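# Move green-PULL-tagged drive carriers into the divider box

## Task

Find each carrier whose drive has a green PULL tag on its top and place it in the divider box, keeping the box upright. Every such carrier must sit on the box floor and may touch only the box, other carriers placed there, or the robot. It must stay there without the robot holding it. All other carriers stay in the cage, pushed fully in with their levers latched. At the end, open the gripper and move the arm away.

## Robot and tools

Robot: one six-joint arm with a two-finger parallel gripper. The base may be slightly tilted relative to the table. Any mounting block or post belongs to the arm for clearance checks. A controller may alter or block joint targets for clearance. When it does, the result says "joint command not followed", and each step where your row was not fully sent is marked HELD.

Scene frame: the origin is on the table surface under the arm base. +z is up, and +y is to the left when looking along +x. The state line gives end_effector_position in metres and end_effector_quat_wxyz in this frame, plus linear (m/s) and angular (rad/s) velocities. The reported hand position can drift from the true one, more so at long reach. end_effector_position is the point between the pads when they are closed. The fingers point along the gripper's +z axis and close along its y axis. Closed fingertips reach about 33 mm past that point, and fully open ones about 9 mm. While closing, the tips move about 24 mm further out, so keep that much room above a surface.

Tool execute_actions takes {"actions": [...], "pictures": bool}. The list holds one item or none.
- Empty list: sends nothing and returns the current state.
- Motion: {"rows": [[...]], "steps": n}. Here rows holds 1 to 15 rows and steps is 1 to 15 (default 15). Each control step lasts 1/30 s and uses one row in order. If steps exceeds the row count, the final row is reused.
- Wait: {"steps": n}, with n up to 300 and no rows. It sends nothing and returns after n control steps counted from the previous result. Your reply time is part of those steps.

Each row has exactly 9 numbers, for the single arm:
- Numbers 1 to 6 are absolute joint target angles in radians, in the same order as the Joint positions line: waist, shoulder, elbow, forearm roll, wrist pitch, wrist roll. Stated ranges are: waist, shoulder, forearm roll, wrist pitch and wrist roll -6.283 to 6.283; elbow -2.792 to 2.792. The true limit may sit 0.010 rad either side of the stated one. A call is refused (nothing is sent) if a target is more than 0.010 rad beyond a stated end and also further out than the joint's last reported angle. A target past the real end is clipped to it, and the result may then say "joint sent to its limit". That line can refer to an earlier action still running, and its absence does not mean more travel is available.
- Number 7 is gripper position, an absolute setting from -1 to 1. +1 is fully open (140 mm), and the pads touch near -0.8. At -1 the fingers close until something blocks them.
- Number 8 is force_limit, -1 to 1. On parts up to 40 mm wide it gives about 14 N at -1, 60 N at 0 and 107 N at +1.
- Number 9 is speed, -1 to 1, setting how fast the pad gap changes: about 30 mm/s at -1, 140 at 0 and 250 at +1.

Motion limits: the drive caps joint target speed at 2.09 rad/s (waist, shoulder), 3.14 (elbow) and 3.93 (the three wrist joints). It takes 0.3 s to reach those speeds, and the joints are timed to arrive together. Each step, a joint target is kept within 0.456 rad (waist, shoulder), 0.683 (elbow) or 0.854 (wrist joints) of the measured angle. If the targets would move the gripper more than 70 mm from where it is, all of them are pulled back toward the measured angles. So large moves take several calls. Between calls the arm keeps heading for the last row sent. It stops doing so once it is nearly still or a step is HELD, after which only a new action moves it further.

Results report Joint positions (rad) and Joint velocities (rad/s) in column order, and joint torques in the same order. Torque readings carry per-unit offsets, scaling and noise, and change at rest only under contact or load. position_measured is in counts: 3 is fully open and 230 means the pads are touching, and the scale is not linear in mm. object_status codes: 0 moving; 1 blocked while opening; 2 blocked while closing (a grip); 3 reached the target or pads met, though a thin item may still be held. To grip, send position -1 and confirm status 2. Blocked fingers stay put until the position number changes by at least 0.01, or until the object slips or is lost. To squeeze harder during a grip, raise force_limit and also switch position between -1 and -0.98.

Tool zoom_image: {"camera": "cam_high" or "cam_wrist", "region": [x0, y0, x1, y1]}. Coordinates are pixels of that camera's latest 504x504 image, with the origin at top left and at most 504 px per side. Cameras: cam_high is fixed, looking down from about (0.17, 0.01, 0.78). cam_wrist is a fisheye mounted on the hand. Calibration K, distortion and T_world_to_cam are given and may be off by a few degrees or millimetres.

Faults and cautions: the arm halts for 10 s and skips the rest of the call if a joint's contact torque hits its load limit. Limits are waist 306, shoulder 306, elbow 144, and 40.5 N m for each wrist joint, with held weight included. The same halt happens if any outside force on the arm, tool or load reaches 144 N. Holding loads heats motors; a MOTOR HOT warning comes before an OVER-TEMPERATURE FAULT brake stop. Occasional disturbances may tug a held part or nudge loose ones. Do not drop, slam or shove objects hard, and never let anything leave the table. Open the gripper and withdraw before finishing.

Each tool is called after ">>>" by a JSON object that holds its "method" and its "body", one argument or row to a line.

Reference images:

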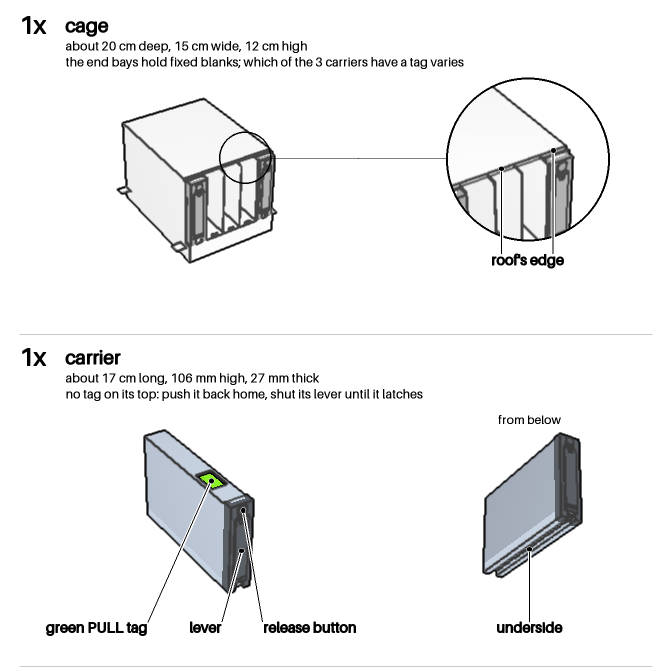

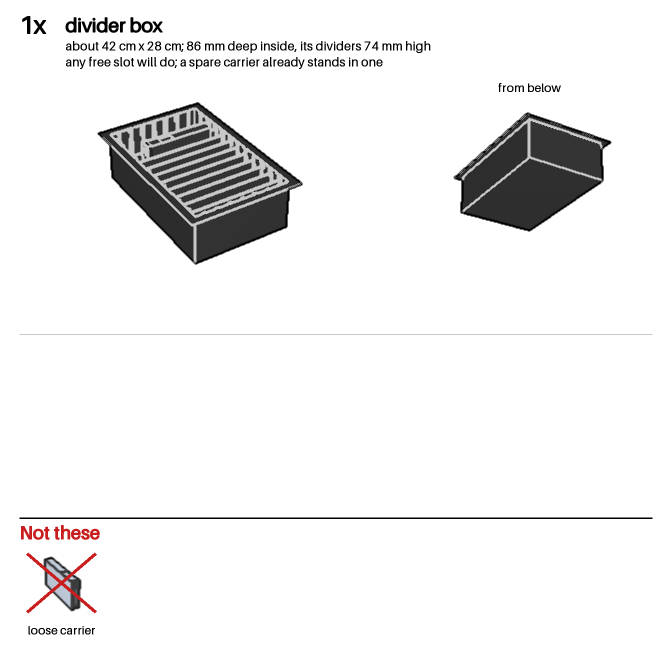

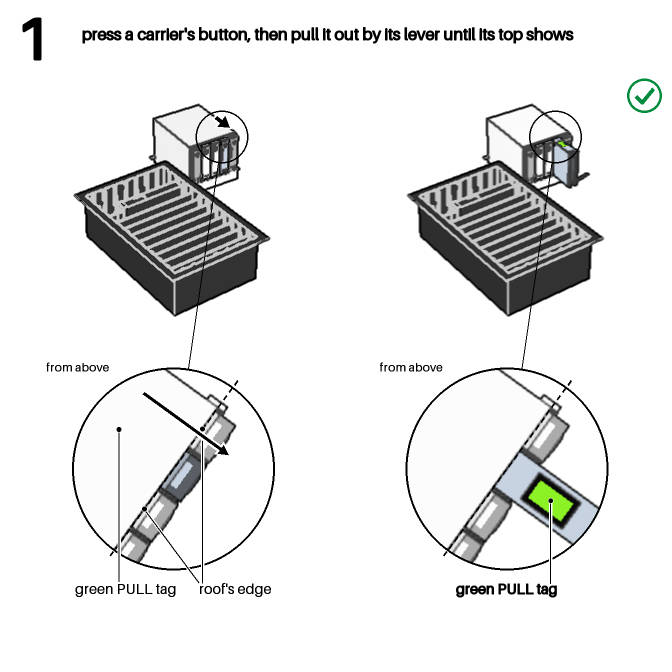

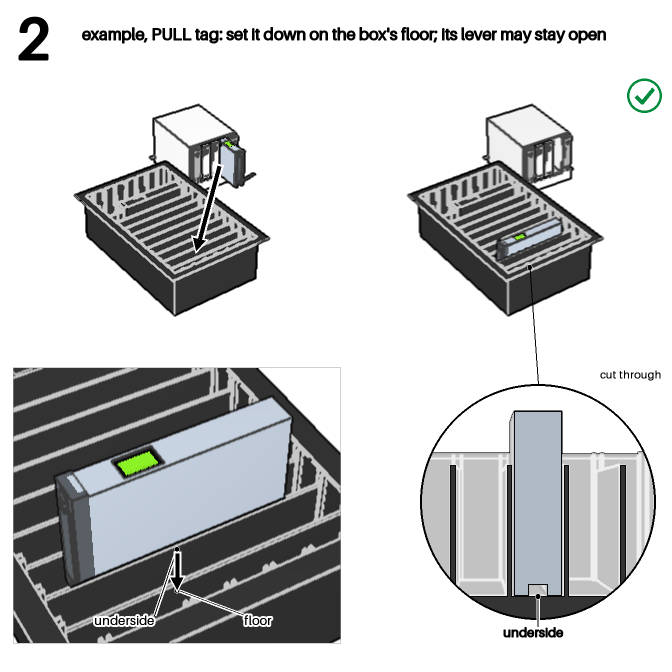

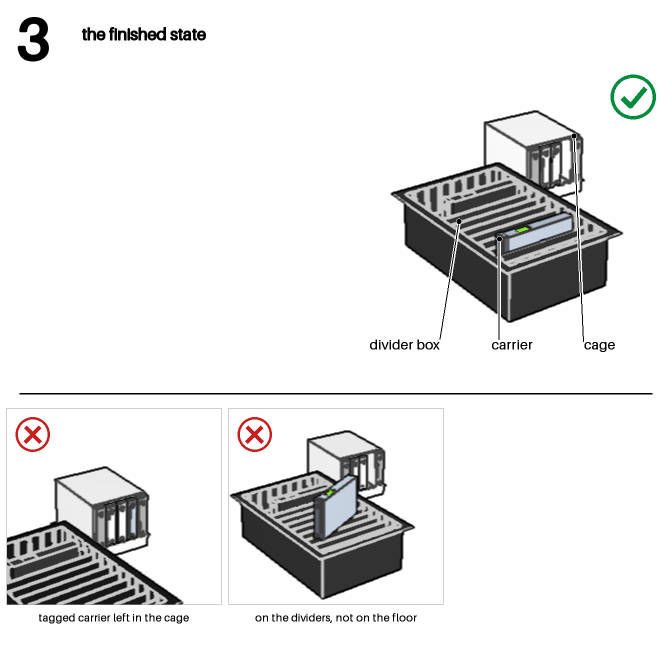

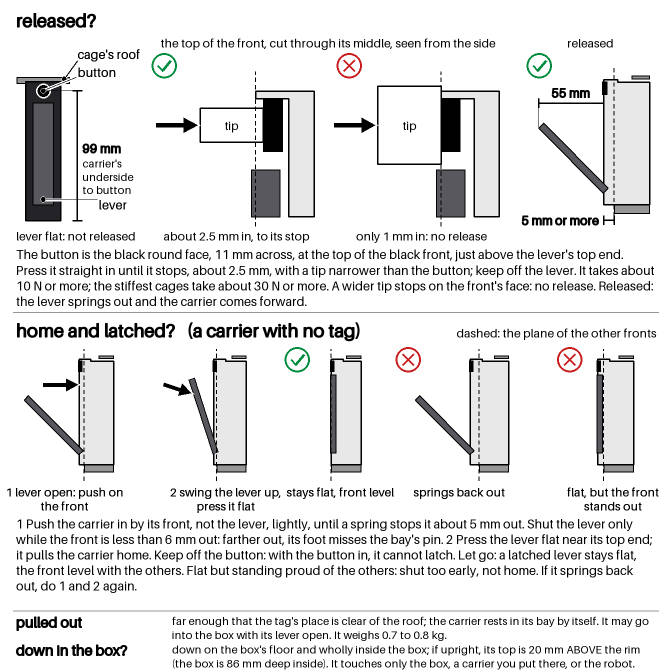

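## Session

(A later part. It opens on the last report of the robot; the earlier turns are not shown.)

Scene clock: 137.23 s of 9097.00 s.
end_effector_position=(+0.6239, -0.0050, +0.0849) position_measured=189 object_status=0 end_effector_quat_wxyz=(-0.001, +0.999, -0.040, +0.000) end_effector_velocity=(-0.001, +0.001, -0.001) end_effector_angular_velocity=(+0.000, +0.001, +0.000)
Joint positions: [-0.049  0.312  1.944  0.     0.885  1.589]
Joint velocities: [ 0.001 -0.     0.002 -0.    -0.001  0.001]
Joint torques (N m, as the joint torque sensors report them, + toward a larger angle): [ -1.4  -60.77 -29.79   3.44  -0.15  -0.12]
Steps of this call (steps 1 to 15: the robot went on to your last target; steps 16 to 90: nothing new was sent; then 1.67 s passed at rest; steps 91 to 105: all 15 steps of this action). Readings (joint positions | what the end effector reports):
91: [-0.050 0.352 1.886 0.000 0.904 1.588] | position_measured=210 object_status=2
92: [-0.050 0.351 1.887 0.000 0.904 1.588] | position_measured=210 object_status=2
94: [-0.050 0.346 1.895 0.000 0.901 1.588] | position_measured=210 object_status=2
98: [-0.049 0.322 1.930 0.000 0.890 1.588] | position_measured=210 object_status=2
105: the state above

>>> {"method": "execute_actions", "body": {
  "actions": [
    {"rows": [[-0.0492,0.2787,1.9226,0,0.9403,1.5886,-0.2,0,0.3],[-0.0492,0.2787,1.9226,0,0.9403,1.5886,-0.2,0,0.3],[-0.0492,0.2787,1.9226,0,0.9403,1.5886,-0.2,0,0.3],[-0.0518,0.433,1.6822,0,1.0264,1.586,-0.2,0,0.3]], "steps": 15}
  ],
  "pictures": false
}}

>>> {"method": "execute_actions", "body": {
  "actions": [
    {"steps": 6}
  ]
}}

Scene clock: 141.17 s of 9097.00 s.
end_effector_position=(+0.7383, -0.0142, +0.1217) position_measured=154 object_status=3 end_effector_quat_wxyz=(-0.001, +0.999, -0.041, +0.000) end_effector_velocity=(+0.017, -0.000, +0.002) end_effector_angular_velocity=(-0.000, +0.004, +0.004)
Joint positions: [-0.052  0.432  1.684  0.     1.026  1.586]
Joint velocities: [ 0.002  0.024 -0.04  -0.001  0.021 -0.002]
Joint torques (N m, as the joint torque sensors report them, + toward a larger angle): [  4.81 -98.15 -30.9    3.47   0.69  -0.08]
Steps of this call (steps 1 to 15: the robot went on to your last target; steps 16 to 90: nothing new was sent; then 0.43 s passed at rest; steps 91 to 105: all 15 steps of this action). Readings (joint positions | what the end effector reports):
91: [-0.049 0.311 1.945 -0.000 0.885 1.589] | position_measured=154 object_status=3
92: [-0.049 0.308 1.943 -0.000 0.892 1.589] | position_measured=154 object_status=3
94: [-0.049 0.288 1.929 -0.000 0.925 1.589] | position_measured=154 object_status=3
98: [-0.050 0.314 1.838 0.000 0.968 1.588] | position_measured=154 object_status=3
105: the state above

Scene clock: 141.37 s of 9097.00 s.
end_effector_position=(+0.7389, -0.0143, +0.1219) position_measured=154 object_status=3 end_effector_quat_wxyz=(-0.001, +0.999, -0.041, +0.000) end_effector_velocity=(+0.000, -0.001, -0.001) end_effector_angular_velocity=(-0.001, +0.001, -0.001)
Joint positions: [-0.052  0.433  1.682  0.     1.026  1.586]
Joint velocities: [-0.001  0.001 -0.001 -0.001  0.     0.   ]
Joint torques (N m, as the joint torque sensors report them, + toward a larger angle): [ -2.19 -75.09 -34.42   3.85   0.03  -0.17]
Steps of this call (steps 1 to 6: the robot went on to your last target). Readings (joint positions | what the end effector reports):
1: [-0.052 0.433 1.683 0.000 1.026 1.586] | position_measured=154 object_status=3
2: [-0.052 0.433 1.683 0.000 1.026 1.586] | position_measured=154 object_status=3
4: [-0.052 0.433 1.682 0.000 1.026 1.586] | position_measured=154 object_status=3
6: the state above
camera_calibration (this result's frames):
cam_wrist: T_world_to_cam=[[-0.320387, -0.947269, -0.00585284, 0.226367], [-0.913528, 0.307329, 0.266488, 0.658133], [-0.250637, 0.090726, -0.963821, 0.479718], [0, 0, 0, 1]] pos_world=[0.793983, -0.0313564, 0.288302]

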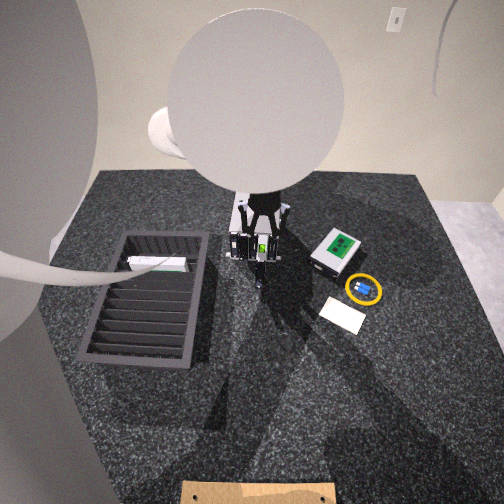

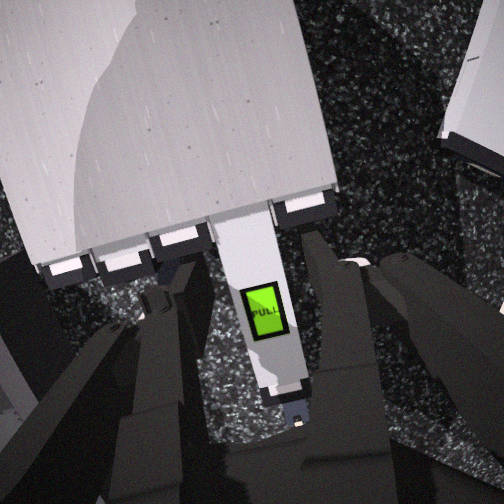

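>>> {"method": "execute_actions", "body": {
  "actions": [
    {"rows": [[-0.0518,0.433,1.6822,0,1.0264,1.586,-1,1,0]], "steps": 15}
  ],
  "pictures": false
}}

Scene clock: 142.93 s of 9097.00 s.
end_effector_position=(+0.7391, -0.0143, +0.1219) position_measured=197 object_status=0 end_effector_quat_wxyz=(-0.001, +0.999, -0.040, +0.000) end_effector_velocity=(+0.001, +0.001, +0.001) end_effector_angular_velocity=(+0.000, -0.002, +0.001)
Joint positions: [-0.052  0.433  1.682 -0.     1.027  1.586]
Joint velocities: [ 0.001 -0.    -0.002  0.001  0.    -0.   ]
Joint torques (N m, as the joint torque sensors report them, + toward a larger angle): [ -1.77 -65.92 -27.72   3.82  -0.29  -0.06]
Steps of this call (steps 1 to 15: the robot went on to your last target; steps 16 to 32: nothing new was sent; steps 33 to 47: all 15 steps of this action). Readings (joint positions | what the end effector reports):
33: [-0.052 0.433 1.682 -0.000 1.026 1.586] | position_measured=154 object_status=0
34: [-0.052 0.433 1.682 -0.000 1.026 1.586] | position_measured=157 object_status=0
36: [-0.052 0.433 1.682 -0.000 1.026 1.586] | position_measured=172 object_status=0
40: [-0.052 0.433 1.682 -0.000 1.026 1.586] | position_measured=194 object_status=0
47: the state above

>>> {"method": "execute_actions", "body": {
  "actions": [
    {"rows": [[-0.0518,0.4317,1.681,0,1.0289,1.586,-1,1,0],[-0.0518,0.4317,1.681,0,1.0289,1.586,-1,1,0],[-0.0518,0.4296,1.6842,0,1.0278,1.586,-1,1,0],[-0.0517,0.4261,1.6895,0,1.026,1.5861,-1,1,0],[-0.0516,0.4213,1.6969,0,1.0234,1.5862,-1,1,0],[-0.0515,0.4157,1.7054,0,1.0205,1.5863,-1,1,0],[-0.0514,0.4098,1.7144,0,1.0174,1.5864,-1,1,0],[-0.0513,0.4039,1.7233,0,1.0144,1.5865,-1,1,0],[-0.0512,0.398,1.7323,0,1.0113,1.5866,-1,1,0],[-0.0511,0.3921,1.7412,0,1.0083,1.5867,-1,1,0],[-0.051,0.3862,1.75,0,1.0054,1.5868,-1,1,0],[-0.051,0.3803,1.7588,0,1.0025,1.5868,-1,1,0],[-0.0509,0.3744,1.7676,0,0.9996,1.5869,-1,1,0],[-0.0508,0.3683,1.7766,0,0.9967,1.587,-1,1,0],[-0.0507,0.3622,1.7856,0,0.9938,1.5871,-1,1,0]], "steps": 15}
  ],
  "pictures": false
}}

>>> {"method": "execute_actions", "body": {
  "actions": [
    {"rows": [[-0.0506,0.3563,1.7943,0,0.991,1.5872,-1,1,0],[-0.0505,0.3504,1.8029,0,0.9883,1.5873,-1,1,0],[-0.0504,0.3445,1.8114,0,0.9857,1.5874,-1,1,0],[-0.0503,0.3386,1.8199,0,0.9831,1.5875,-1,1,0],[-0.0502,0.3327,1.8284,0,0.9805,1.5876,-1,1,0],[-0.0501,0.3268,1.8368,0,0.978,1.5877,-1,1,0],[-0.05,0.3209,1.8452,0,0.9755,1.5878,-1,1,0],[-0.0499,0.315,1.8536,0,0.973,1.5879,-1,1,0],[-0.0498,0.3091,1.862,0,0.9705,1.588,-1,1,0],[-0.0497,0.3032,1.8703,0,0.9681,1.5881,-1,1,0],[-0.0497,0.2983,1.8772,0,0.9661,1.5881,-1,1,0],[-0.0496,0.2949,1.882,0,0.9647,1.5882,-1,1,0],[-0.0496,0.2928,1.885,0,0.9638,1.5882,-1,1,0]], "steps": 15}
  ]
}}

Scene clock: 149.93 s of 9097.00 s.
end_effector_position=(+0.6998, -0.0111, +0.1234) position_measured=197 object_status=2 end_effector_quat_wxyz=(-0.001, +0.999, -0.040, +0.000) end_effector_velocity=(-0.126, +0.010, +0.001) end_effector_angular_velocity=(-0.000, -0.003, -0.001)
Joint positions: [-0.051  0.377  1.763  0.     1.001  1.587]
Joint velocities: [ 0.002 -0.177  0.26  -0.    -0.086  0.003]
Joint torques (N m, as the joint torque sensors report them, + toward a larger angle): [  4.58 -90.96 -44.29   4.02   1.87   0.16]
Steps of this call (steps 1 to 15: the robot went on to your last target; steps 16 to 90: nothing new was sent; then 3.50 s passed at rest; steps 91 to 105: all 15 steps of this action). Readings (joint positions | what the end effector reports):
91: [-0.052 0.433 1.682 0.000 1.026 1.586] | position_measured=197 object_status=2
92: [-0.052 0.433 1.682 0.000 1.027 1.586] | position_measured=197 object_status=2
94: [-0.052 0.432 1.683 0.000 1.028 1.586] | position_measured=197 object_status=2
98: [-0.052 0.418 1.703 0.000 1.021 1.586] | position_measured=197 object_status=2
105: the state above

Scene clock: 150.43 s of 9097.00 s.
end_effector_position=(+0.6404, -0.0064, +0.1234) position_measured=197 object_status=2 end_effector_quat_wxyz=(-0.001, +0.999, -0.040, +0.000) end_effector_velocity=(-0.034, +0.002, +0.000) end_effector_angular_velocity=(-0.000, -0.002, -0.000)
Joint positions: [-0.05   0.295  1.882  0.     0.965  1.588]
Joint velocities: [-0.    -0.049  0.068  0.    -0.021  0.   ]
Joint torques (N m, as the joint torque sensors report them, + toward a larger angle): [ -3.   -60.8  -39.68   3.86  -0.25  -0.03]
Steps of this call (steps 1 to 15: all 15 steps of this action). Readings (joint positions | what the end effector reports):
1: [-0.051 0.371 1.772 0.000 0.998 1.587] | position_measured=197 object_status=2
2: [-0.051 0.365 1.781 0.000 0.995 1.587] | position_measured=197 object_status=2
4: [-0.051 0.353 1.798 0.000 0.990 1.587] | position_measured=197 object_status=2
8: [-0.050 0.330 1.832 0.000 0.979 1.588] | position_measured=197 object_status=2
15: the state above
camera_calibration (this result's frames):
cam_wrist: T_world_to_cam=[[-0.320356, -0.947279, -0.00585146, 0.202272], [-0.913533, 0.307297, 0.266507, 0.565271], [-0.250659, 0.0907226, -0.963815, 0.45575], [0, 0, 0, 1]] pos_world=[0.69543, -0.0234446, 0.289793]

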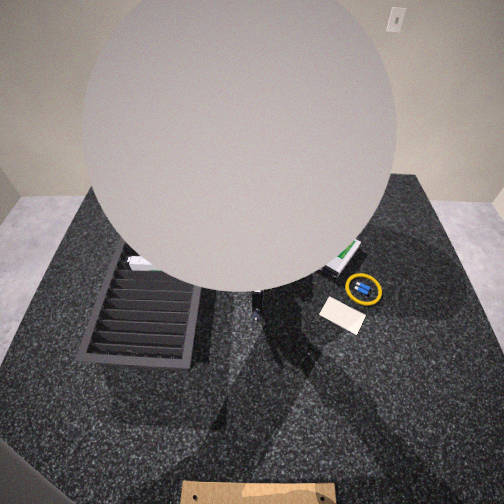

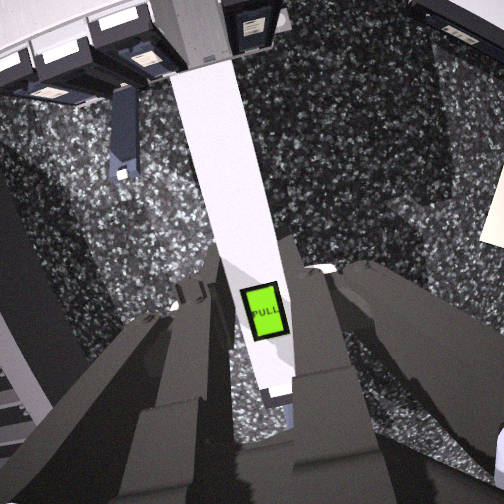

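>>> {"method": "execute_actions", "body": {
  "actions": [
    {"rows": [[-0.0496,0.2906,1.8827,0,0.9683,1.5882,-1,1,0],[-0.0496,0.2861,1.8782,0,0.9773,1.5882,-1,1,0],[-0.0496,0.2794,1.8714,0,0.9908,1.5882,-1,1,0],[-0.0496,0.2705,1.8624,0,1.0087,1.5882,-1,1,0],[-0.0496,0.2604,1.8522,0,1.029,1.5882,-1,1,0],[-0.0496,0.2493,1.8409,0,1.0514,1.5882,-1,1,0],[-0.0496,0.237,1.8285,0,1.0761,1.5882,-1,1,0],[-0.0496,0.2247,1.816,0,1.1009,1.5882,-1,1,0],[-0.0496,0.2136,1.8047,0,1.1233,1.5882,-1,1,0],[-0.045,0.2035,1.7945,0,1.1436,1.578,-1,1,0],[-0.035,0.1946,1.7855,0,1.1615,1.557,-1,1,0],[-0.02,0.1879,1.7787,0,1.175,1.525,-1,1,0],[0.0,0.1834,1.7742,0,1.184,1.482,-1,1,0],[0.025,0.1812,1.7719,0,1.1885,1.428,-1,1,0],[0.05,0.1812,1.7719,0,1.1885,1.375,-1,1,0]], "steps": 15}
  ],
  "pictures": false
}}

>>> {"method": "execute_actions", "body": {
  "actions": [
    {"rows": [[0.075,0.1812,1.7719,0,1.1885,1.321,-1,1,0],[0.1,0.1812,1.7719,0,1.1885,1.268,-1,1,0],[0.125,0.1812,1.7719,0,1.1885,1.214,-1,1,0],[0.15,0.1812,1.7719,0,1.1885,1.161,-1,1,0],[0.175,0.1812,1.7719,0,1.1885,1.107,-1,1,0],[0.2,0.1812,1.7719,0,1.1885,1.054,-1,1,0],[0.225,0.1812,1.7719,0,1.1885,1.0,-1,1,0],[0.25,0.1812,1.7719,0,1.1885,0.947,-1,1,0],[0.275,0.1812,1.7719,0,1.1885,0.893,-1,1,0],[0.3,0.1812,1.7719,0,1.1885,0.839,-1,1,0],[0.325,0.1812,1.7719,0,1.1885,0.786,-1,1,0],[0.35,0.1812,1.7719,0,1.1885,0.732,-1,1,0],[0.375,0.1812,1.7719,0,1.1885,0.679,-1,1,0],[0.4,0.1812,1.7719,0,1.1885,0.625,-1,1,0],[0.4725,0.1812,1.7719,0,1.1885,0.47,-1,1,0]], "steps": 15}
  ],
  "pictures": false
}}

>>> {"method": "execute_actions", "body": {
  "actions": [
    {"steps": 15}
  ]
}}

Scene clock: 160.83 s of 9097.00 s.
end_effector_position=(+0.6329, +0.0156, +0.2388) position_measured=197 object_status=2 end_effector_quat_wxyz=(-0.001, +1.000, +0.013, +0.000) end_effector_velocity=(-0.031, +0.287, +0.155) end_effector_angular_velocity=(-0.000, -0.000, +1.416)
Joint positions: [-0.015  0.191  1.782 -0.     1.169  1.515]
Joint velocities: [ 0.453 -0.134 -0.135  0.001  0.271 -0.963]
Joint torques (N m, as the joint torque sensors report them, + toward a larger angle): [ 10.17 -45.75 -33.02   4.1    0.    -0.13]
Steps of this call (steps 1 to 15: the robot went on to your last target; steps 16 to 90: nothing new was sent; then 6.90 s passed at rest; steps 91 to 105: all 15 steps of this action). Readings (joint positions | what the end effector reports):
91: [-0.050 0.293 1.885 -0.000 0.964 1.588] | position_measured=197 object_status=2
92: [-0.050 0.292 1.885 -0.000 0.965 1.588] | position_measured=197 object_status=2
94: [-0.050 0.286 1.879 -0.000 0.977 1.588] | position_measured=197 object_status=2
98: [-0.050 0.256 1.848 -0.000 1.037 1.588] | position_measured=197 object_status=2
105: the state above

Scene clock: 161.33 s of 9097.00 s.
end_effector_position=(+0.5919, +0.2190, +0.2502) position_measured=197 object_status=2 end_effector_quat_wxyz=(-0.001, +0.862, +0.506, +0.001) end_effector_velocity=(-0.150, +0.404, +0.001) end_effector_angular_velocity=(+0.000, -0.003, +2.132)
Joint positions: [ 0.314  0.181  1.772 -0.     1.188  0.809]
Joint velocities: [ 0.682 -0.     0.     0.001 -0.    -1.451]
Joint torques (N m, as the joint torque sensors report them, + toward a larger angle): [ -3.49 -60.41 -40.98   4.1    0.04  -0.11]
Steps of this call (steps 1 to 15: all 15 steps of this action). Readings (joint positions | what the end effector reports):
1: [0.001 0.187 1.778 -0.000 1.176 1.479] | position_measured=197 object_status=2
2: [0.020 0.185 1.775 -0.000 1.182 1.439] | position_measured=197 object_status=2
4: [0.062 0.182 1.773 -0.000 1.187 1.350] | position_measured=197 object_status=2
8: [0.153 0.181 1.772 -0.000 1.188 1.154] | position_measured=197 object_status=2
15: the state above

Scene clock: 161.83 s of 9097.00 s.
end_effector_position=(+0.5499, +0.3095, +0.2504) position_measured=197 object_status=2 end_effector_quat_wxyz=(-0.001, +0.711, +0.703, +0.001) end_effector_velocity=(-0.000, +0.000, +0.000) end_effector_angular_velocity=(+0.000, +0.000, +0.002)
Joint positions: [0.472 0.181 1.772 0.    1.189 0.47 ]
Joint velocities: [ 0.001 -0.     0.     0.     0.    -0.002]
Joint torques (N m, as the joint torque sensors report them, + toward a larger angle): [  0.44 -60.2  -40.46   4.02   0.09   0.16]
Steps of this call (steps 1 to 15: the robot went on to your last target). Readings (joint positions | what the end effector reports):
1: [0.337 0.181 1.772 -0.000 1.188 0.760] | position_measured=197 object_status=2
2: [0.360 0.181 1.772 -0.000 1.188 0.710] | position_measured=197 object_status=2
4: [0.406 0.181 1.772 -0.000 1.188 0.612] | position_measured=197 object_status=2
8: [0.469 0.181 1.772 0.000 1.189 0.479] | position_measured=197 object_status=2
15: the state above
camera_calibration (this result's frames):
cam_wrist: T_world_to_cam=[[0.967197, -0.253993, -0.00428187, -0.44977], [-0.24385, -0.933034, 0.264544, 0.367883], [-0.0711874, -0.254822, -0.964364, 0.535243], [0, 0, 0, 1]] pos_world=[0.562827, 0.365401, 0.416922]

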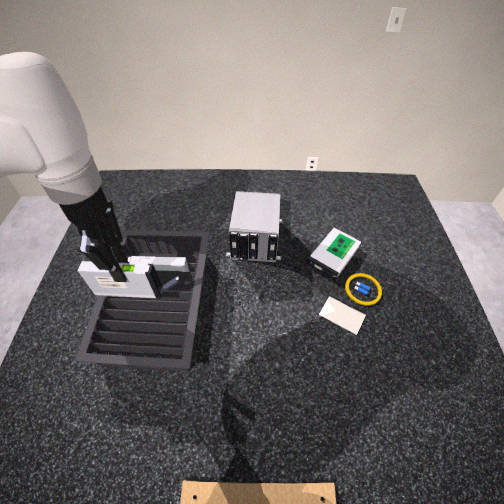

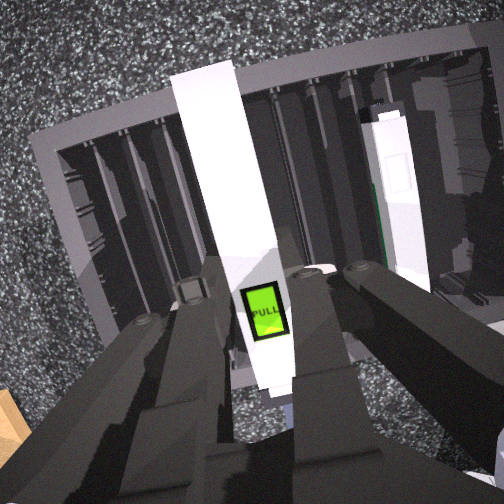

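>>> {"method": "zoom_image", "body": {
  "camera": "cam_wrist",
  "region": [230, 50, 430, 280]
}}

>>> {"method": "zoom_image", "body": {
  "camera": "cam_wrist",
  "region": [20, 90, 230, 330]
}}

Region (230, 50, 430, 280) of cam_wrist's 504x504 image, scaled by 2.191, with more detail than that image has; it fills the left 438 columns of this view, and the rest is white.

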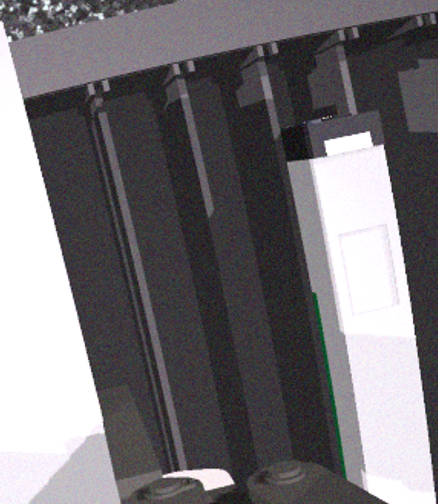

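Region (20, 90, 230, 330) of cam_wrist's 504x504 image, scaled by 2.100, with more detail than that image has; it fills the left 441 columns of this view, and the rest is white.

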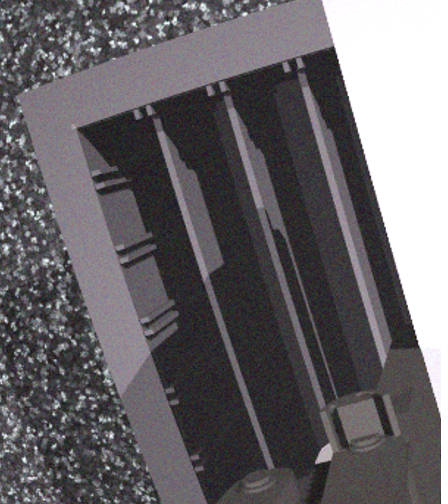

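>>> {"method": "execute_actions", "body": {
  "actions": [
    {"rows": [[0.4715,0.1826,1.779,0,1.18,0.469,-1,1,0],[0.47,0.1852,1.7934,0,1.163,0.467,-1,1,0],[0.468,0.188,1.8078,0,1.1458,0.465,-1,1,0],[0.4665,0.1907,1.8221,0,1.1288,0.463,-1,1,0],[0.465,0.1934,1.8365,0,1.1117,0.4615,-1,1,0],[0.464,0.1947,1.8437,0,1.1032,0.4605,-1,1,0]], "steps": 15}
  ]
}}

Scene clock: 169.57 s of 9097.00 s.
end_effector_position=(+0.5423, +0.3000, +0.2055) position_measured=197 object_status=2 end_effector_quat_wxyz=(-0.000, +0.711, +0.703, +0.001) end_effector_velocity=(-0.001, -0.001, -0.002) end_effector_angular_velocity=(-0.001, +0.002, -0.001)
Joint positions: [ 0.464  0.195  1.844 -0.     1.103  0.461]
Joint velocities: [-0.     0.     0.003 -0.    -0.001  0.001]
Joint torques (N m, as the joint torque sensors report them, + toward a larger angle): [ -2.37 -60.07 -38.54   3.89  -0.17   0.03]
Steps of this call (steps 1 to 15: the robot went on to your last target; steps 16 to 90: nothing new was sent; then 4.23 s passed at rest; steps 91 to 105: all 15 steps of this action). Readings (joint positions | what the end effector reports):
91: [0.472 0.181 1.772 0.000 1.188 0.470] | position_measured=197 object_status=2
92: [0.472 0.182 1.773 -0.000 1.185 0.470] | position_measured=197 object_status=2
94: [0.471 0.184 1.789 -0.000 1.167 0.468] | position_measured=197 object_status=2
98: [0.465 0.193 1.836 -0.000 1.113 0.462] | position_measured=197 object_status=2
105: the state above
camera_calibration (this result's frames):
cam_wrist: T_world_to_cam=[[0.967523, -0.252752, -0.00405211, -0.44564], [-0.242706, -0.933309, 0.264627, 0.368468], [-0.0706668, -0.255049, -0.964342, 0.488717], [0, 0, 0, 1]] pos_world=[0.555132, 0.355905, 0.371978]

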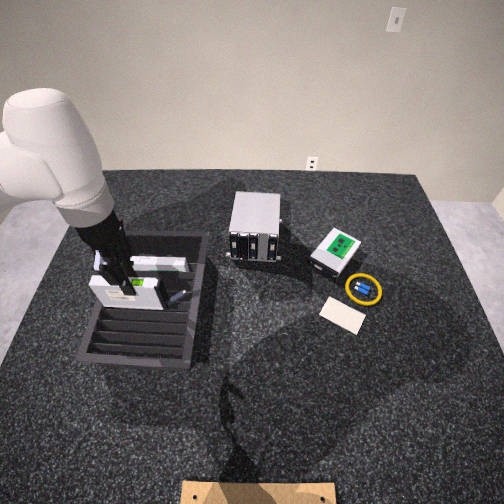

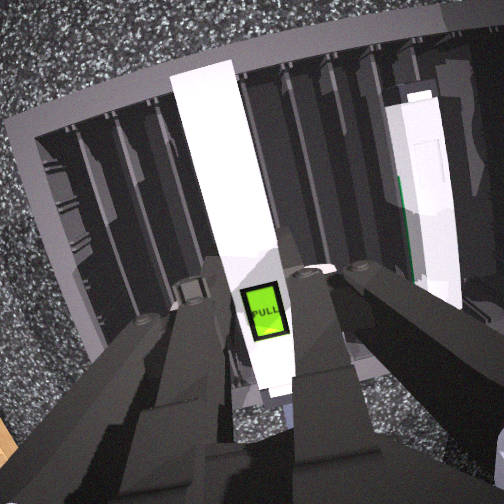

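>>> {"method": "zoom_image", "body": {
  "camera": "cam_wrist",
  "region": [140, 50, 340, 250]
}}

Region (140, 50, 340, 250) of cam_wrist's 504x504 image, scaled by 2.520, with more detail than that image has.

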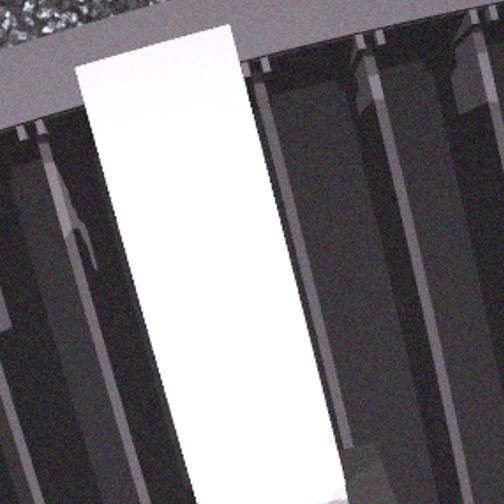

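>>> {"method": "zoom_image", "body": {
  "camera": "cam_high",
  "region": [80, 260, 210, 340]
}}

Region (80, 260, 210, 340) of cam_high's 504x504 image, scaled by 3.877, with more detail than that image has; it fills the top 310 rows of this view, and the rest is white.

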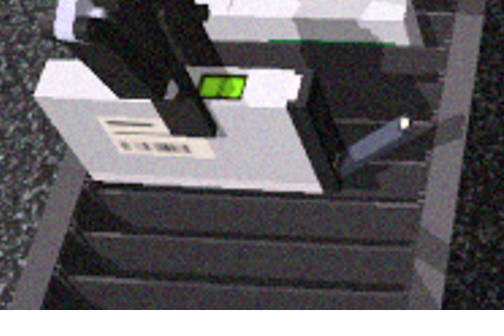

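>>> {"method": "execute_actions", "body": {
  "actions": [
    {"rows": [[0.4632,0.1963,1.8417,0,1.1036,0.4597,-1,1,0],[0.4632,0.1985,1.8447,0,1.0984,0.4597,-1,1,0],[0.4632,0.2006,1.8476,0,1.0934,0.4597,-1,1,0],[0.4632,0.2028,1.8504,0,1.0884,0.4597,-1,1,0],[0.4632,0.2049,1.8532,0,1.0835,0.4597,-1,1,0],[0.4632,0.2065,1.8553,0,1.0798,0.4597,-1,1,0],[0.4632,0.2081,1.8574,0,1.0761,0.4597,-1,1,0],[0.4632,0.2097,1.8594,0,1.0725,0.4597,-1,1,0],[0.4632,0.2113,1.8615,0,1.0688,0.4597,-1,1,0],[0.4632,0.2129,1.8635,0,1.0652,0.4597,-1,1,0]], "steps": 15}
  ]
}}

Scene clock: 175.93 s of 9097.00 s.
end_effector_position=(+0.5436, +0.3001, +0.1844) position_measured=197 object_status=2 end_effector_quat_wxyz=(-0.000, +0.711, +0.703, +0.001) end_effector_velocity=(+0.000, +0.001, -0.002) end_effector_angular_velocity=(+0.002, -0.001, -0.001)
Joint positions: [0.463 0.213 1.863 0.    1.065 0.46 ]
Joint velocities: [-0.     0.001  0.002  0.001 -0.005  0.   ]
Joint torques (N m, as the joint torque sensors report them, + toward a larger angle): [ -0.16 -58.88 -36.12   4.06   1.38  -0.47]
Steps of this call (steps 1 to 15: the robot went on to your last target; steps 16 to 90: nothing new was sent; then 2.87 s passed at rest; steps 91 to 105: all 15 steps of this action). Readings (joint positions | what the end effector reports):
91: [0.464 0.195 1.844 0.000 1.103 0.460] | position_measured=197 object_status=2
92: [0.464 0.195 1.844 0.000 1.103 0.460] | position_measured=197 object_status=2
94: [0.463 0.198 1.845 0.000 1.098 0.460] | position_measured=197 object_status=2
98: [0.463 0.206 1.855 0.000 1.081 0.460] | position_measured=197 object_status=2
105: the state above
camera_calibration (this result's frames):
cam_wrist: T_world_to_cam=[[0.967492, -0.252867, -0.00423463, -0.446781], [-0.242773, -0.933304, 0.264586, 0.374443], [-0.070857, -0.254956, -0.964353, 0.468642], [0, 0, 0, 1]] pos_world=[0.556368, 0.355976, 0.350972]

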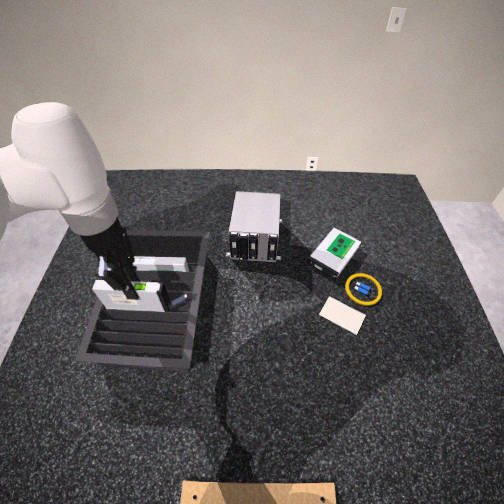

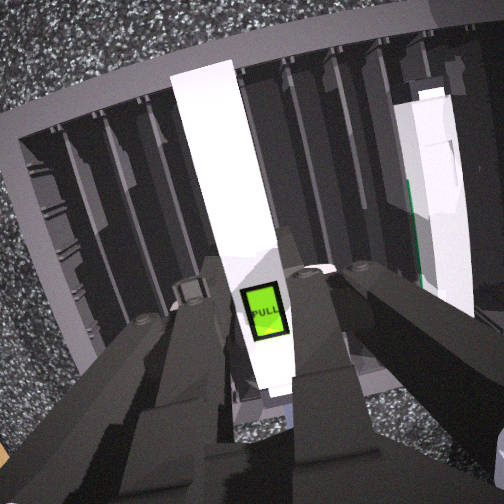

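>>> {"method": "zoom_image", "body": {
  "camera": "cam_wrist",
  "region": [140, 50, 340, 250]
}}

Region (140, 50, 340, 250) of cam_wrist's 504x504 image, scaled by 2.520, with more detail than that image has.

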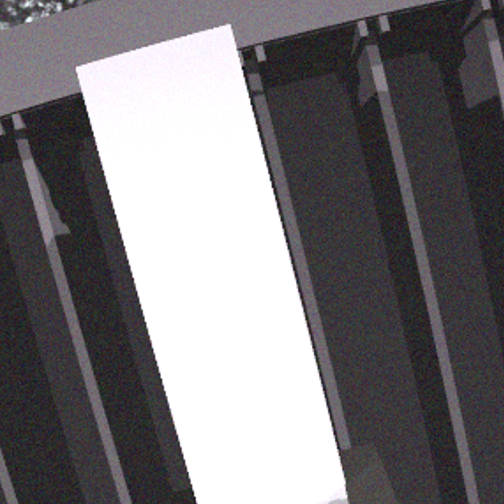

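>>> {"method": "execute_actions", "body": {
  "actions": [
    {"rows": [[0.4626,0.214,1.8621,0,1.0655,0.462,-1,1,0],[0.4626,0.214,1.8621,0,1.0655,0.462,-1,1,0],[0.4626,0.2155,1.8639,0,1.0622,0.462,-1,1,0],[0.4626,0.2184,1.8672,0,1.056,0.462,-1,1,0],[0.4626,0.2213,1.8705,0,1.0498,0.462,-1,1,0],[0.4626,0.2243,1.8739,0,1.0434,0.462,-1,1,0],[0.4626,0.2277,1.8778,0,1.0361,0.462,-1,1,0],[0.4626,0.2312,1.8817,0,1.0287,0.462,-1,1,0],[0.4626,0.2347,1.8856,0,1.0213,0.462,-1,1,0],[0.4626,0.238,1.8892,0,1.0144,0.462,-1,1,0],[0.4626,0.241,1.8924,0,1.0082,0.462,-1,1,0],[0.4626,0.2434,1.8949,0,1.0033,0.462,-1,1,0]], "steps": 15}
  ]
}}

Scene clock: 180.83 s of 9097.00 s.
end_effector_position=(+0.5443, +0.3001, +0.1510) position_measured=197 object_status=2 end_effector_quat_wxyz=(-0.001, +0.712, +0.702, +0.001) end_effector_velocity=(+0.003, +0.002, -0.016) end_effector_angular_velocity=(+0.004, -0.009, +0.001)
Joint positions: [ 0.463  0.243  1.894 -0.     1.005  0.462]
Joint velocities: [ 0.     0.015  0.014 -0.    -0.038 -0.   ]
Joint torques (N m, as the joint torque sensors report them, + toward a larger angle): [ -0.84 -69.19 -41.71   4.03   0.09  -0.1 ]
Steps of this call (steps 1 to 15: the robot went on to your last target; steps 16 to 90: nothing new was sent; then 1.40 s passed at rest; steps 91 to 105: all 15 steps of this action). Readings (joint positions | what the end effector reports):
91: [0.463 0.213 1.864 -0.000 1.065 0.460] | position_measured=197 object_status=2
92: [0.463 0.213 1.864 -0.000 1.065 0.460] | position_measured=197 object_status=2
94: [0.463 0.214 1.863 -0.000 1.064 0.461] | position_measured=197 object_status=2
98: [0.463 0.224 1.873 -0.000 1.045 0.462] | position_measured=197 object_status=2
105: the state above
camera_calibration (this result's frames):
cam_wrist: T_world_to_cam=[[0.966769, -0.255613, -0.00447112, -0.446403], [-0.245343, -0.932561, 0.264834, 0.384614], [-0.0718646, -0.254937, -0.964284, 0.436986], [0, 0, 0, 1]] pos_world=[0.557334, 0.355974, 0.317523]

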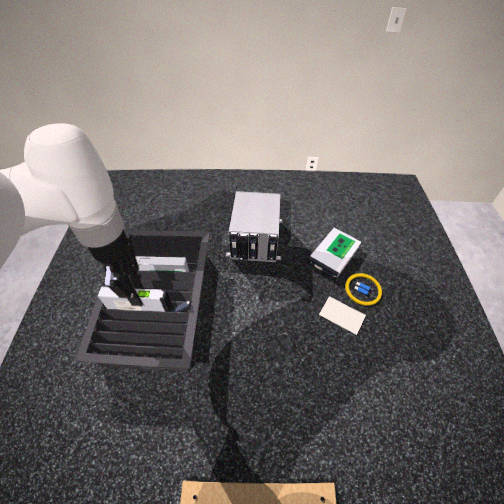

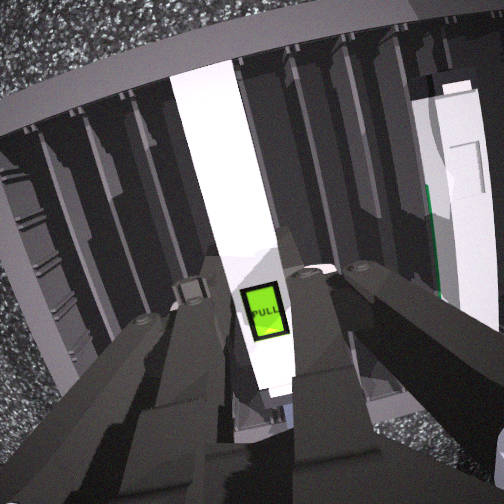

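Going in freely. Continue down.

>>> {"method": "execute_actions", "body": {
  "actions": [
    {"rows": [[0.4626,0.2453,1.8968,0,0.9995,0.462,-1,1,0],[0.4626,0.2484,1.8997,0,0.9935,0.462,-1,1,0],[0.4626,0.252,1.9031,0,0.9865,0.462,-1,1,0],[0.4626,0.2557,1.9065,0,0.9794,0.462,-1,1,0],[0.4626,0.2594,1.9098,0,0.9724,0.462,-1,1,0],[0.4626,0.2631,1.9131,0,0.9654,0.462,-1,1,0],[0.4626,0.2664,1.916,0,0.9592,0.462,-1,1,0],[0.4626,0.2692,1.9185,0,0.9539,0.462,-1,1,0],[0.4626,0.2714,1.9204,0,0.9498,0.462,-1,1,0],[0.4626,0.273,1.9218,0,0.9468,0.462,-1,1,0],[0.4626,0.2741,1.9228,0,0.9447,0.462,-1,1,0]], "steps": 15}
  ],
  "pictures": false
}}

>>> {"method": "execute_actions", "body": {
  "actions": [
    {"rows": [[0.4626,0.2751,1.9236,0,0.9429,0.462,-1,1,0],[0.4626,0.2751,1.9236,0,0.9429,0.462,-1,1,0],[0.4626,0.2761,1.9244,0,0.9411,0.462,-1,1,0]], "steps": 10}
  ]
}}

Scene clock: 183.40 s of 9097.00 s.
end_effector_position=(+0.5445, +0.3003, +0.1188) position_measured=197 object_status=2 end_effector_quat_wxyz=(-0.000, +0.712, +0.702, +0.001) end_effector_velocity=(+0.002, +0.001, -0.002) end_effector_angular_velocity=(+0.003, -0.005, +0.001)
Joint positions: [0.463 0.274 1.922 0.    0.945 0.462]
Joint velocities: [ 0.     0.002  0.001  0.001 -0.009 -0.001]
Joint torques (N m, as the joint torque sensors report them, + toward a larger angle): [ -8.3  -50.61 -24.88   0.83  -1.81  -0.54]
Steps of this call (steps 1 to 15: the robot went on to your last target; steps 16 to 62: nothing new was sent; steps 63 to 77: all 15 steps of this action). Readings (joint positions | what the end effector reports):
63: [0.463 0.243 1.895 -0.000 1.003 0.462] | position_measured=197 object_status=2
64: [0.463 0.244 1.896 -0.000 1.002 0.462] | position_measured=197 object_status=2
66: [0.463 0.248 1.899 -0.000 0.994 0.462] | position_measured=197 object_status=2
70: [0.463 0.262 1.912 -0.000 0.968 0.462] | position_measured=197 object_status=2
77: the state above

Scene clock: 193.70 s of 9097.00 s.
end_effector_position=(+0.5449, +0.3007, +0.1181) position_measured=197 object_status=2 end_effector_quat_wxyz=(-0.001, +0.712, +0.702, +0.002) end_effector_velocity=(-0.001, -0.000, -0.000) end_effector_angular_velocity=(-0.000, +0.001, -0.000)
Joint positions: [0.463 0.274 1.923 0.001 0.943 0.462]
Joint velocities: [ 0.    -0.     0.001  0.     0.     0.   ]
Joint torques (N m, as the joint torque sensors report them, + toward a larger angle): [ -9.01 -41.75 -21.44   0.69  -2.14  -0.44]
FORCE FAULT: contact force on the arm reached its limit, and the arm stopped for 10 seconds. The contact can be on any part of the arm, not only on its tool. The arm's remaining commands of this call were not run. The arm holds still and accepts commands again. Move the arm away from the contact; if what it grips holds it there, let go first. Pushing or pulling that hard again can fault the arm again.
The stop began at step 9 of this call (marked STOPPED below). From that step on the arm followed nothing that you had sent. 2 steps, steps kept back included, did not run and will not run. Nothing is kept back now, and the robot has no last target.
Steps of this call (steps 1 to 8: the first 8 steps of this action; steps 9 to 309: the stop). Readings (joint positions | what the end effector reports):
1: [0.463 0.274 1.922 0.000 0.945 0.462] | position_measured=197 object_status=2
2: [0.463 0.274 1.923 0.000 0.944 0.462] | position_measured=197 object_status=2
4: [0.463 0.275 1.923 0.000 0.943 0.462] | position_measured=197 object_status=2
8: [0.463 0.275 1.923 0.001 0.942 0.462] | position_measured=197 object_status=2
9: [0.463 0.275 1.923 0.001 0.943 0.462] | position_measured=197 object_status=2 STOPPED
309: the state above
camera_calibration (this result's frames):
cam_wrist: T_world_to_cam=[[0.966611, -0.256225, -0.00350466, -0.446768], [-0.246316, -0.932825, 0.262994, 0.394855], [-0.0706548, -0.253349, -0.964791, 0.404416], [0, 0, 0, 1]] pos_world=[0.557684, 0.356316, 0.284767]

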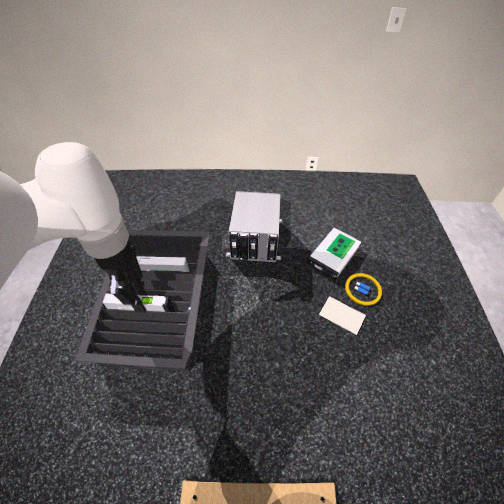

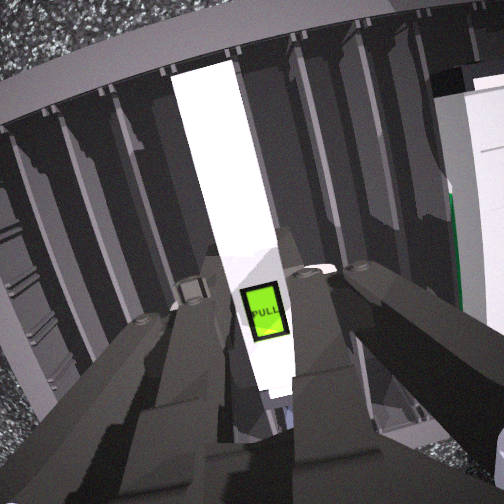

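>>> {"method": "execute_actions", "body": {
  "actions": [
    {"rows": [[0.4626,0.273,1.9218,0,0.9468,0.462,-1,1,-0.5],[0.4626,0.273,1.9218,0,0.9468,0.462,-1,1,-0.5],[0.4626,0.273,1.9218,0,0.9468,0.462,-1,1,-0.5],[0.4626,0.273,1.9218,0,0.9468,0.462,-0.3,1,-0.5]], "steps": 15}
  ],
  "pictures": false
}}

>>> {"method": "execute_actions", "body": {
  "actions": [
    {"rows": [[0.4626,0.2434,1.8949,0,1.0033,0.462,-0.3,1,-0.5],[0.4626,0.2434,1.8949,0,1.0033,0.462,-0.3,1,-0.5],[0.4626,0.2434,1.8949,0,1.0033,0.462,-0.3,1,-0.5],[0.4626,0.1963,1.8417,0,1.1036,0.462,-0.3,1,-0.5]], "steps": 15}
  ]
}}

>>> {"method": "zoom_image", "body": {
  "camera": "cam_high",
  "region": [80, 240, 210, 340]
}}

Scene clock: 197.70 s of 9097.00 s.
end_effector_position=(+0.5444, +0.3002, +0.1194) position_measured=167 object_status=0 end_effector_quat_wxyz=(-0.000, +0.712, +0.702, +0.001) end_effector_velocity=(+0.001, +0.000, +0.001) end_effector_angular_velocity=(+0.001, -0.001, -0.001)
Joint positions: [0.463 0.273 1.922 0.    0.947 0.462]
Joint velocities: [-0.001  0.    -0.001  0.001 -0.    -0.   ]
Joint torques (N m, as the joint torque sensors report them, + toward a larger angle): [ -1.71 -59.57 -32.48   3.57  -0.08  -0.06]
Steps of this call (steps 1 to 90: nothing new was sent; then 0.50 s passed at rest; steps 91 to 105: all 15 steps of this action). Readings (joint positions | what the end effector reports):
91: [0.463 0.274 1.923 0.001 0.943 0.462] | position_measured=197 object_status=2
92: [0.463 0.274 1.923 0.001 0.944 0.462] | position_measured=197 object_status=2
94: [0.463 0.273 1.922 0.000 0.946 0.462] | position_measured=197 object_status=0
98: [0.463 0.273 1.922 0.000 0.947 0.462] | position_measured=182 object_status=0
105: the state above

Scene clock: 198.20 s of 9097.00 s.
end_effector_position=(+0.5436, +0.2997, +0.2052) position_measured=167 object_status=3 end_effector_quat_wxyz=(-0.001, +0.712, +0.702, +0.001) end_effector_velocity=(+0.001, -0.000, +0.001) end_effector_angular_velocity=(+0.001, -0.001, -0.000)
Joint positions: [0.463 0.196 1.842 0.    1.104 0.462]
Joint velocities: [-0.001 -0.001 -0.002  0.     0.001 -0.001]
Joint torques (N m, as the joint torque sensors report them, + toward a larger angle): [ -1.88 -57.43 -36.03   3.86   0.06  -0.01]
Steps of this call (steps 1 to 15: all 15 steps of this action). Readings (joint positions | what the end effector reports):
1: [0.463 0.273 1.922 -0.000 0.947 0.462] | position_measured=167 object_status=0
2: [0.463 0.270 1.919 -0.000 0.954 0.462] | position_measured=167 object_status=3
4: [0.463 0.251 1.901 -0.000 0.989 0.462] | position_measured=167 object_status=3
8: [0.463 0.204 1.850 0.000 1.086 0.462] | position_measured=167 object_status=3
15: the state above
camera_calibration (this result's frames):
cam_wrist: T_world_to_cam=[[0.96675, -0.255683, -0.00446548, -0.445542], [-0.245419, -0.932563, 0.264757, 0.369769], [-0.0718583, -0.254858, -0.964305, 0.489045], [0, 0, 0, 1]] pos_world=[0.556618, 0.355552, 0.3717]

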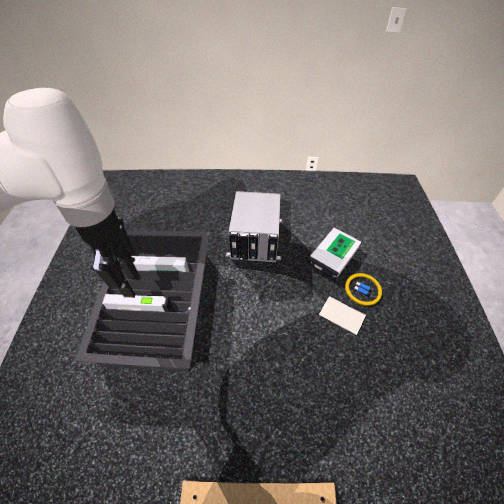

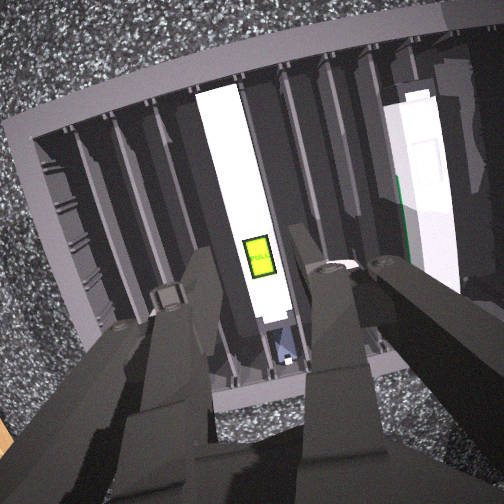

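Region (80, 240, 210, 340) of cam_high's 504x504 image, scaled by 3.877, with more detail than that image has; it fills the top 388 rows of this view, and the rest is white.

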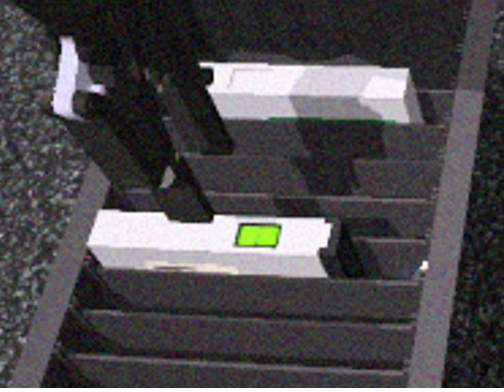

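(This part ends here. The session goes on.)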